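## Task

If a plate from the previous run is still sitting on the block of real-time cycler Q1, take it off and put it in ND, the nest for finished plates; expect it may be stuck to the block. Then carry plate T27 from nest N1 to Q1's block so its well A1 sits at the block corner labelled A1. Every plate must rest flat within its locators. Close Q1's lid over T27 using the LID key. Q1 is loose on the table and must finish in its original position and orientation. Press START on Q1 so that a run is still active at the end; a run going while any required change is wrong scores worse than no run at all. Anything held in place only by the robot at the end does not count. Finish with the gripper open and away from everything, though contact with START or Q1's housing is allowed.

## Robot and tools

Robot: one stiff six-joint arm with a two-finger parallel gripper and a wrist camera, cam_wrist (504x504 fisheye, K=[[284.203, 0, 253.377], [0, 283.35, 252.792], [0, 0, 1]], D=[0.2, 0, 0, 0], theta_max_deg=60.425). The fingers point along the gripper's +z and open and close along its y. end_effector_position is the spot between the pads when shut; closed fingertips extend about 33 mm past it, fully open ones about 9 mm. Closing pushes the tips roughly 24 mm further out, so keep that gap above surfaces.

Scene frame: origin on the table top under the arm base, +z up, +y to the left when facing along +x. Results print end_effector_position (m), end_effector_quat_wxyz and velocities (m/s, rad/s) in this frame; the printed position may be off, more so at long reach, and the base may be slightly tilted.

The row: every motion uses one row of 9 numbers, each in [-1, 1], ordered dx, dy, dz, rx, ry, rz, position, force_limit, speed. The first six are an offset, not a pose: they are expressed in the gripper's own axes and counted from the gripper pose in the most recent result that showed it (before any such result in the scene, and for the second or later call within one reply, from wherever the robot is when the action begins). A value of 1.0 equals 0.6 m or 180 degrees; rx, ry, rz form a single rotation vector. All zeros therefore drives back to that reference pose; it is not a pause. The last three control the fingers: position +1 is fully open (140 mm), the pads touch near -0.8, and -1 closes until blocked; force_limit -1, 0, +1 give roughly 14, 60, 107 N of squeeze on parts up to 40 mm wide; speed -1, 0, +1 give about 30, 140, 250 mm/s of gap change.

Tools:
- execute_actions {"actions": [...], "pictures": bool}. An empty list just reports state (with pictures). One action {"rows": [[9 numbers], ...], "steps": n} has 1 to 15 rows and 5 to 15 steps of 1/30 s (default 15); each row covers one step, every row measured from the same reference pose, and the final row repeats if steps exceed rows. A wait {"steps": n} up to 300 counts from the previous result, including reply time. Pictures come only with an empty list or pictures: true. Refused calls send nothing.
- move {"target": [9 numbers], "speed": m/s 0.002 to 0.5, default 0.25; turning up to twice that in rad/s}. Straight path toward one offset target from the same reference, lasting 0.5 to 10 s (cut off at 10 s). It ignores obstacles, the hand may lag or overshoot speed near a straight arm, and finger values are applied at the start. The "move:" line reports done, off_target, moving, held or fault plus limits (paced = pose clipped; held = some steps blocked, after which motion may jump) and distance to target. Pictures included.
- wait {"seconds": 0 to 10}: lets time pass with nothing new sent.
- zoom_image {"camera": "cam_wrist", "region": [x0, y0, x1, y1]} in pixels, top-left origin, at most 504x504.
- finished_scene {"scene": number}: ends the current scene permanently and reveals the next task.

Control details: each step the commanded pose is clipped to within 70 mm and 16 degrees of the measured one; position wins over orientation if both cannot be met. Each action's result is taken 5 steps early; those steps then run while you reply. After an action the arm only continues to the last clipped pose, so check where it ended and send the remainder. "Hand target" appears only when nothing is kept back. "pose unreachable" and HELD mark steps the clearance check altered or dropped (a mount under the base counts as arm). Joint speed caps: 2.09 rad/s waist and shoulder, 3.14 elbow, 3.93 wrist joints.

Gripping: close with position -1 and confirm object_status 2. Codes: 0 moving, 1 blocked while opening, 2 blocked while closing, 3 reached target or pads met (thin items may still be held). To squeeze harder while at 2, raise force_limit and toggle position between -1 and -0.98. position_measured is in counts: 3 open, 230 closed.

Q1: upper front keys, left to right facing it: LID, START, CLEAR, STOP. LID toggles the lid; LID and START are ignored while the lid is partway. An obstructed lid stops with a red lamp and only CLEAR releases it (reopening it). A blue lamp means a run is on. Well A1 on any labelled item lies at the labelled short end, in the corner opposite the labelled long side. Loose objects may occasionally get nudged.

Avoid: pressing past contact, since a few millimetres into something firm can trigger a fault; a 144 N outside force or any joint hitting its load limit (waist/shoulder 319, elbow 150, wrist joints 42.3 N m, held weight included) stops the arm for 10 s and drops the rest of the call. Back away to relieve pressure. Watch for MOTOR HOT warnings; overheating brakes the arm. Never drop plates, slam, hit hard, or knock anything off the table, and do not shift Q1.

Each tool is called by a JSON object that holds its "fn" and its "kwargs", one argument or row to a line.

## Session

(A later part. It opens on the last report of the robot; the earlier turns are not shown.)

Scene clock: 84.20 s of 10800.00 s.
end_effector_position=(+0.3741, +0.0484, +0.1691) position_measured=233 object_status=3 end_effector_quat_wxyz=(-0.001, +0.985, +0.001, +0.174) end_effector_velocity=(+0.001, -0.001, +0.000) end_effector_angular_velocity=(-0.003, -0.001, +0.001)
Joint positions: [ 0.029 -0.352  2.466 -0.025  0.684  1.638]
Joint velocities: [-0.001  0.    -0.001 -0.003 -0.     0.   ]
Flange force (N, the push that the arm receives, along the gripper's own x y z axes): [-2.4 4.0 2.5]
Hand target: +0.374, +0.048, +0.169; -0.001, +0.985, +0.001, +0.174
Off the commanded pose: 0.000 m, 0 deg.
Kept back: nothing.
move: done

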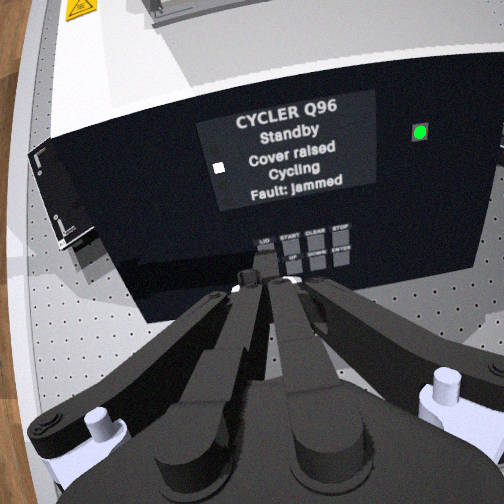

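{"fn": "move", "kwargs": {
  "target": [-0.0015,0,0.0065,0,0,0,-1,0,0.5],
  "speed": 0.01
}}

Scene clock: 85.13 s of 10800.00 s.
end_effector_position=(+0.3747, +0.0485, +0.1652) position_measured=233 object_status=3 end_effector_quat_wxyz=(-0.001, +0.985, +0.001, +0.174) end_effector_velocity=(+0.001, +0.000, +0.001) end_effector_angular_velocity=(+0.001, -0.002, -0.002)
Joint positions: [ 0.028 -0.346  2.471 -0.026  0.673  1.638]
Joint velocities: [ 0.    -0.001 -0.     0.001 -0.001  0.002]
Flange force (N, the push that the arm receives, along the gripper's own x y z axes): [-1.9 6.1 -12.6]
Hand target: +0.375, +0.048, +0.165; -0.001, +0.985, +0.001, +0.174
Off the commanded pose: 0.000 m, 0 deg.
Kept back: nothing.
move: done

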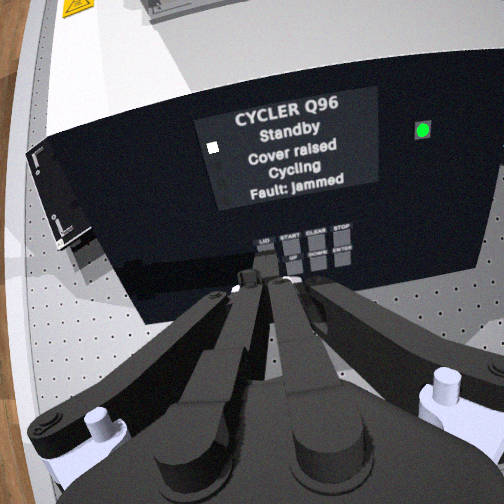

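{"fn": "move", "kwargs": {
  "target": [-0.057,0.03,-0.038,0,0,0,-1,0,0.5],
  "speed": 0.1
}}

{"fn": "wait", "kwargs": {
  "seconds": 2
}}

Scene clock: 86.13 s of 10800.00 s.
end_effector_position=(+0.3347, +0.0304, +0.1748) position_measured=233 object_status=3 end_effector_quat_wxyz=(-0.001, +0.985, +0.001, +0.174) end_effector_velocity=(-0.001, +0.000, -0.000) end_effector_angular_velocity=(+0.000, +0.001, +0.001)
Joint positions: [-0.043 -0.457  2.506  0.012  0.748  1.542]
Joint velocities: [0.001 0.    0.001 0.    0.    0.   ]
Flange force (N, the push that the arm receives, along the gripper's own x y z axes): no reading
Hand target: +0.335, +0.030, +0.175; -0.001, +0.985, +0.001, +0.174
Off the commanded pose: 0.000 m, 0 deg.
Kept back: nothing.
move: done

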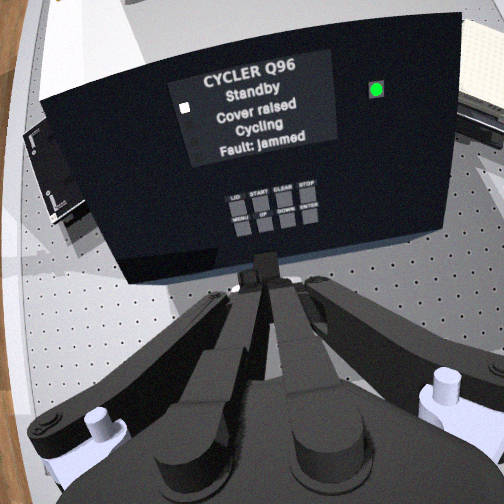

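Scene clock: 88.13 s of 10800.00 s.
end_effector_position=(+0.3347, +0.0304, +0.1748) position_measured=233 object_status=3 end_effector_quat_wxyz=(-0.001, +0.985, +0.001, +0.174) end_effector_velocity=(+0.000, -0.000, +0.000) end_effector_angular_velocity=(-0.002, -0.002, +0.001)
Joint positions: [-0.043 -0.457  2.506  0.012  0.748  1.542]
Joint velocities: [ 0.001 -0.001  0.    -0.003 -0.001  0.001]
Flange force (N, the push that the arm receives, along the gripper's own x y z axes): no reading
Hand target: +0.335, +0.030, +0.175; -0.001, +0.985, +0.001, +0.174
Off the commanded pose: 0.000 m, 0 deg.
Kept back: nothing.
Steps of this call (steps 1 to 60: nothing new was sent). Readings (end_effector_position | what the end effector reports):
1: (+0.3347, +0.0304, +0.1748) | position_measured=233 object_status=3
2: (+0.3347, +0.0304, +0.1748) | position_measured=233 object_status=3
4: (+0.3347, +0.0304, +0.1748) | position_measured=233 object_status=3
8: (+0.3347, +0.0304, +0.1748) | position_measured=233 object_status=3
60: the state above

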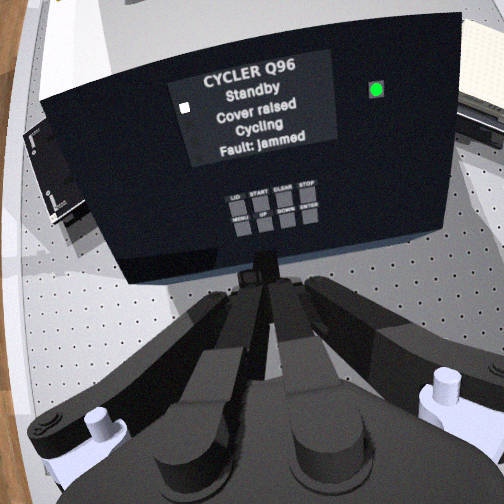

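{"fn": "wait", "kwargs": {
  "seconds": 2
}}

Scene clock: 90.27 s of 10800.00 s.
end_effector_position=(+0.3347, +0.0304, +0.1748) position_measured=233 object_status=3 end_effector_quat_wxyz=(-0.001, +0.985, +0.001, +0.174) end_effector_velocity=(-0.000, +0.000, +0.001) end_effector_angular_velocity=(+0.001, -0.001, -0.001)
Joint positions: [-0.043 -0.457  2.506  0.012  0.748  1.542]
Joint velocities: [-0.    -0.002  0.     0.001  0.001 -0.   ]
Flange force (N, the push that the arm receives, along the gripper's own x y z axes): no reading
Hand target: +0.335, +0.030, +0.175; -0.001, +0.985, +0.001, +0.174
Off the commanded pose: 0.000 m, 0 deg.
Kept back: nothing.
Steps of this call (steps 1 to 64: nothing new was sent). Readings (end_effector_position | what the end effector reports):
1: (+0.3347, +0.0304, +0.1748) | position_measured=233 object_status=3
2: (+0.3347, +0.0304, +0.1748) | position_measured=233 object_status=3
4: (+0.3347, +0.0304, +0.1748) | position_measured=233 object_status=3
8: (+0.3347, +0.0304, +0.1748) | position_measured=233 object_status=3
64: the state above

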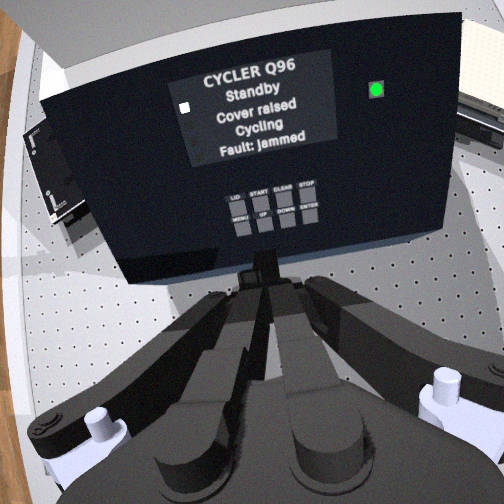

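{"fn": "move", "kwargs": {
  "target": [0.0595,0.002,0.027,0,0,0,-1,0,0.5],
  "speed": 0.05
}}

{"fn": "zoom_image", "kwargs": {
  "camera": "cam_wrist",
  "region": [200,190,350,290]
}}

Scene clock: 91.57 s of 10800.00 s.
end_effector_position=(+0.3738, +0.0292, +0.1718) position_measured=233 object_status=3 end_effector_quat_wxyz=(-0.001, +0.985, +0.001, +0.174) end_effector_velocity=(-0.000, -0.000, +0.000) end_effector_angular_velocity=(-0.001, +0.001, +0.001)
Joint positions: [-0.045 -0.363  2.466  0.014  0.694  1.539]
Joint velocities: [ 0.    -0.001 -0.    -0.001  0.002 -0.001]
Flange force (N, the push that the arm receives, along the gripper's own x y z axes): [-3.8 3.4 0.3]
Hand target: +0.374, +0.029, +0.172; -0.001, +0.985, +0.001, +0.174
Off the commanded pose: 0.000 m, 0 deg.
Kept back: nothing.
move: done

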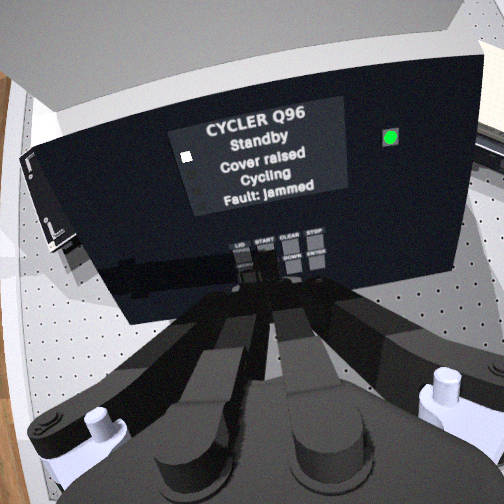

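Region (200, 190, 350, 290) of cam_wrist's 504x504 image, scaled by 3.360, with more detail than that image has.

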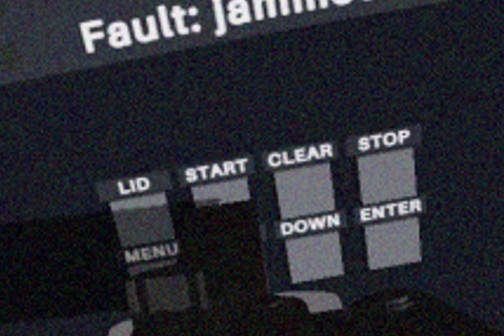

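Centered on START. Press.

{"fn": "move", "kwargs": {
  "target": [-0.0022,0,0.0095,0,0,0,-1,0,0.5],
  "speed": 0.01
}}

Scene clock: 92.60 s of 10800.00 s.
end_effector_position=(+0.3745, +0.0292, +0.1660) position_measured=233 object_status=3 end_effector_quat_wxyz=(-0.001, +0.985, +0.001, +0.174) end_effector_velocity=(+0.001, -0.000, +0.000) end_effector_angular_velocity=(-0.001, -0.001, +0.001)
Joint positions: [-0.045 -0.353  2.473  0.014  0.678  1.538]
Joint velocities: [ 0.001  0.001 -0.    -0.001 -0.002  0.   ]
Flange force (N, the push that the arm receives, along the gripper's own x y z axes): [-2.5 2.0 -0.4]
Hand target: +0.374, +0.029, +0.166; -0.001, +0.985, +0.001, +0.174
Off the commanded pose: 0.000 m, 0 deg.
Kept back: nothing.
move: done

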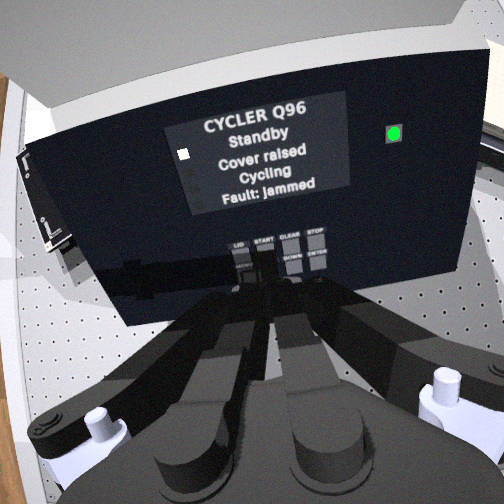

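{"fn": "move", "kwargs": {
  "target": [-0.0005,0,0.0025,0,0,0,-1,0,0.5],
  "speed": 0.008
}}

Scene clock: 93.53 s of 10800.00 s.
end_effector_position=(+0.3748, +0.0292, +0.1646) position_measured=233 object_status=3 end_effector_quat_wxyz=(-0.001, +0.985, +0.001, +0.174) end_effector_velocity=(-0.001, -0.000, -0.001) end_effector_angular_velocity=(-0.000, +0.002, -0.000)
Joint positions: [-0.045 -0.351  2.475  0.014  0.673  1.538]
Joint velocities: [ 0.    -0.     0.001 -0.001  0.001  0.001]
Flange force (N, the push that the arm receives, along the gripper's own x y z axes): [-0.1 -0.3 -16.9]
Hand target: +0.375, +0.029, +0.165; -0.001, +0.985, +0.001, +0.174
Off the commanded pose: 0.000 m, 0 deg.
Kept back: nothing.
move: done

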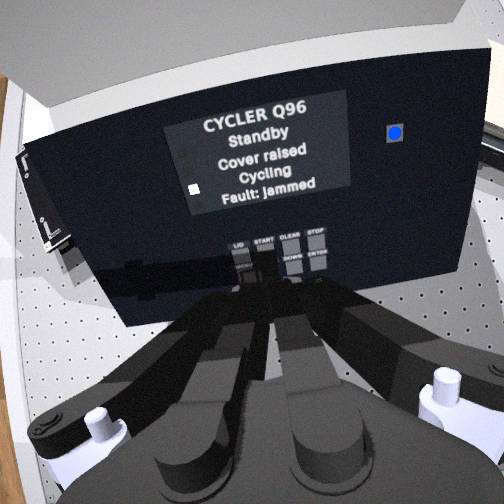

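Running. Retreat and check.

{"fn": "move", "kwargs": {
  "target": [-0.03,0,-0.12,0,0,0,-1,0,0.5],
  "speed": 0.1
}}

Scene clock: 94.83 s of 10800.00 s.
end_effector_position=(+0.3331, +0.0289, +0.2260) position_measured=233 object_status=3 end_effector_quat_wxyz=(-0.001, +0.985, +0.001, +0.174) end_effector_velocity=(+0.000, +0.000, +0.000) end_effector_angular_velocity=(+0.000, -0.001, +0.000)
Joint positions: [-0.049 -0.514  2.431  0.013  0.88   1.537]
Joint velocities: [ 0.    -0.001 -0.     0.     0.    -0.   ]
Flange force (N, the push that the arm receives, along the gripper's own x y z axes): no reading
Hand target: +0.333, +0.029, +0.226; -0.001, +0.985, +0.001, +0.174
Off the commanded pose: 0.000 m, 0 deg.
Kept back: nothing.
move: done

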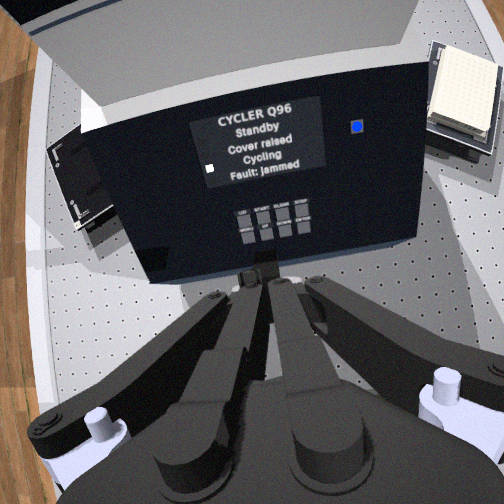

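{"fn": "zoom_image", "kwargs": {
  "camera": "cam_wrist",
  "region": [410,30,504,170]
}}

Region (410, 30, 504, 170) of cam_wrist's 504x504 image, scaled by 3.600, with more detail than that image has; it fills the left 338 columns of this view, and the rest is white.

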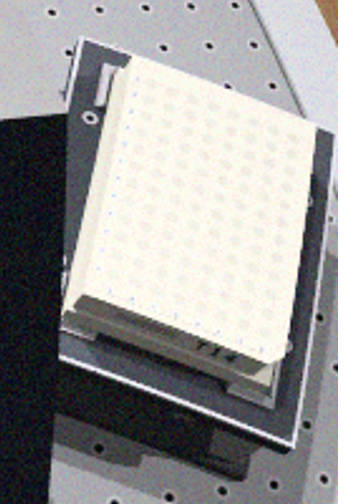

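{"fn": "finished_scene", "kwargs": {
  "scene": 1
}}

The scene is finished: the task was done.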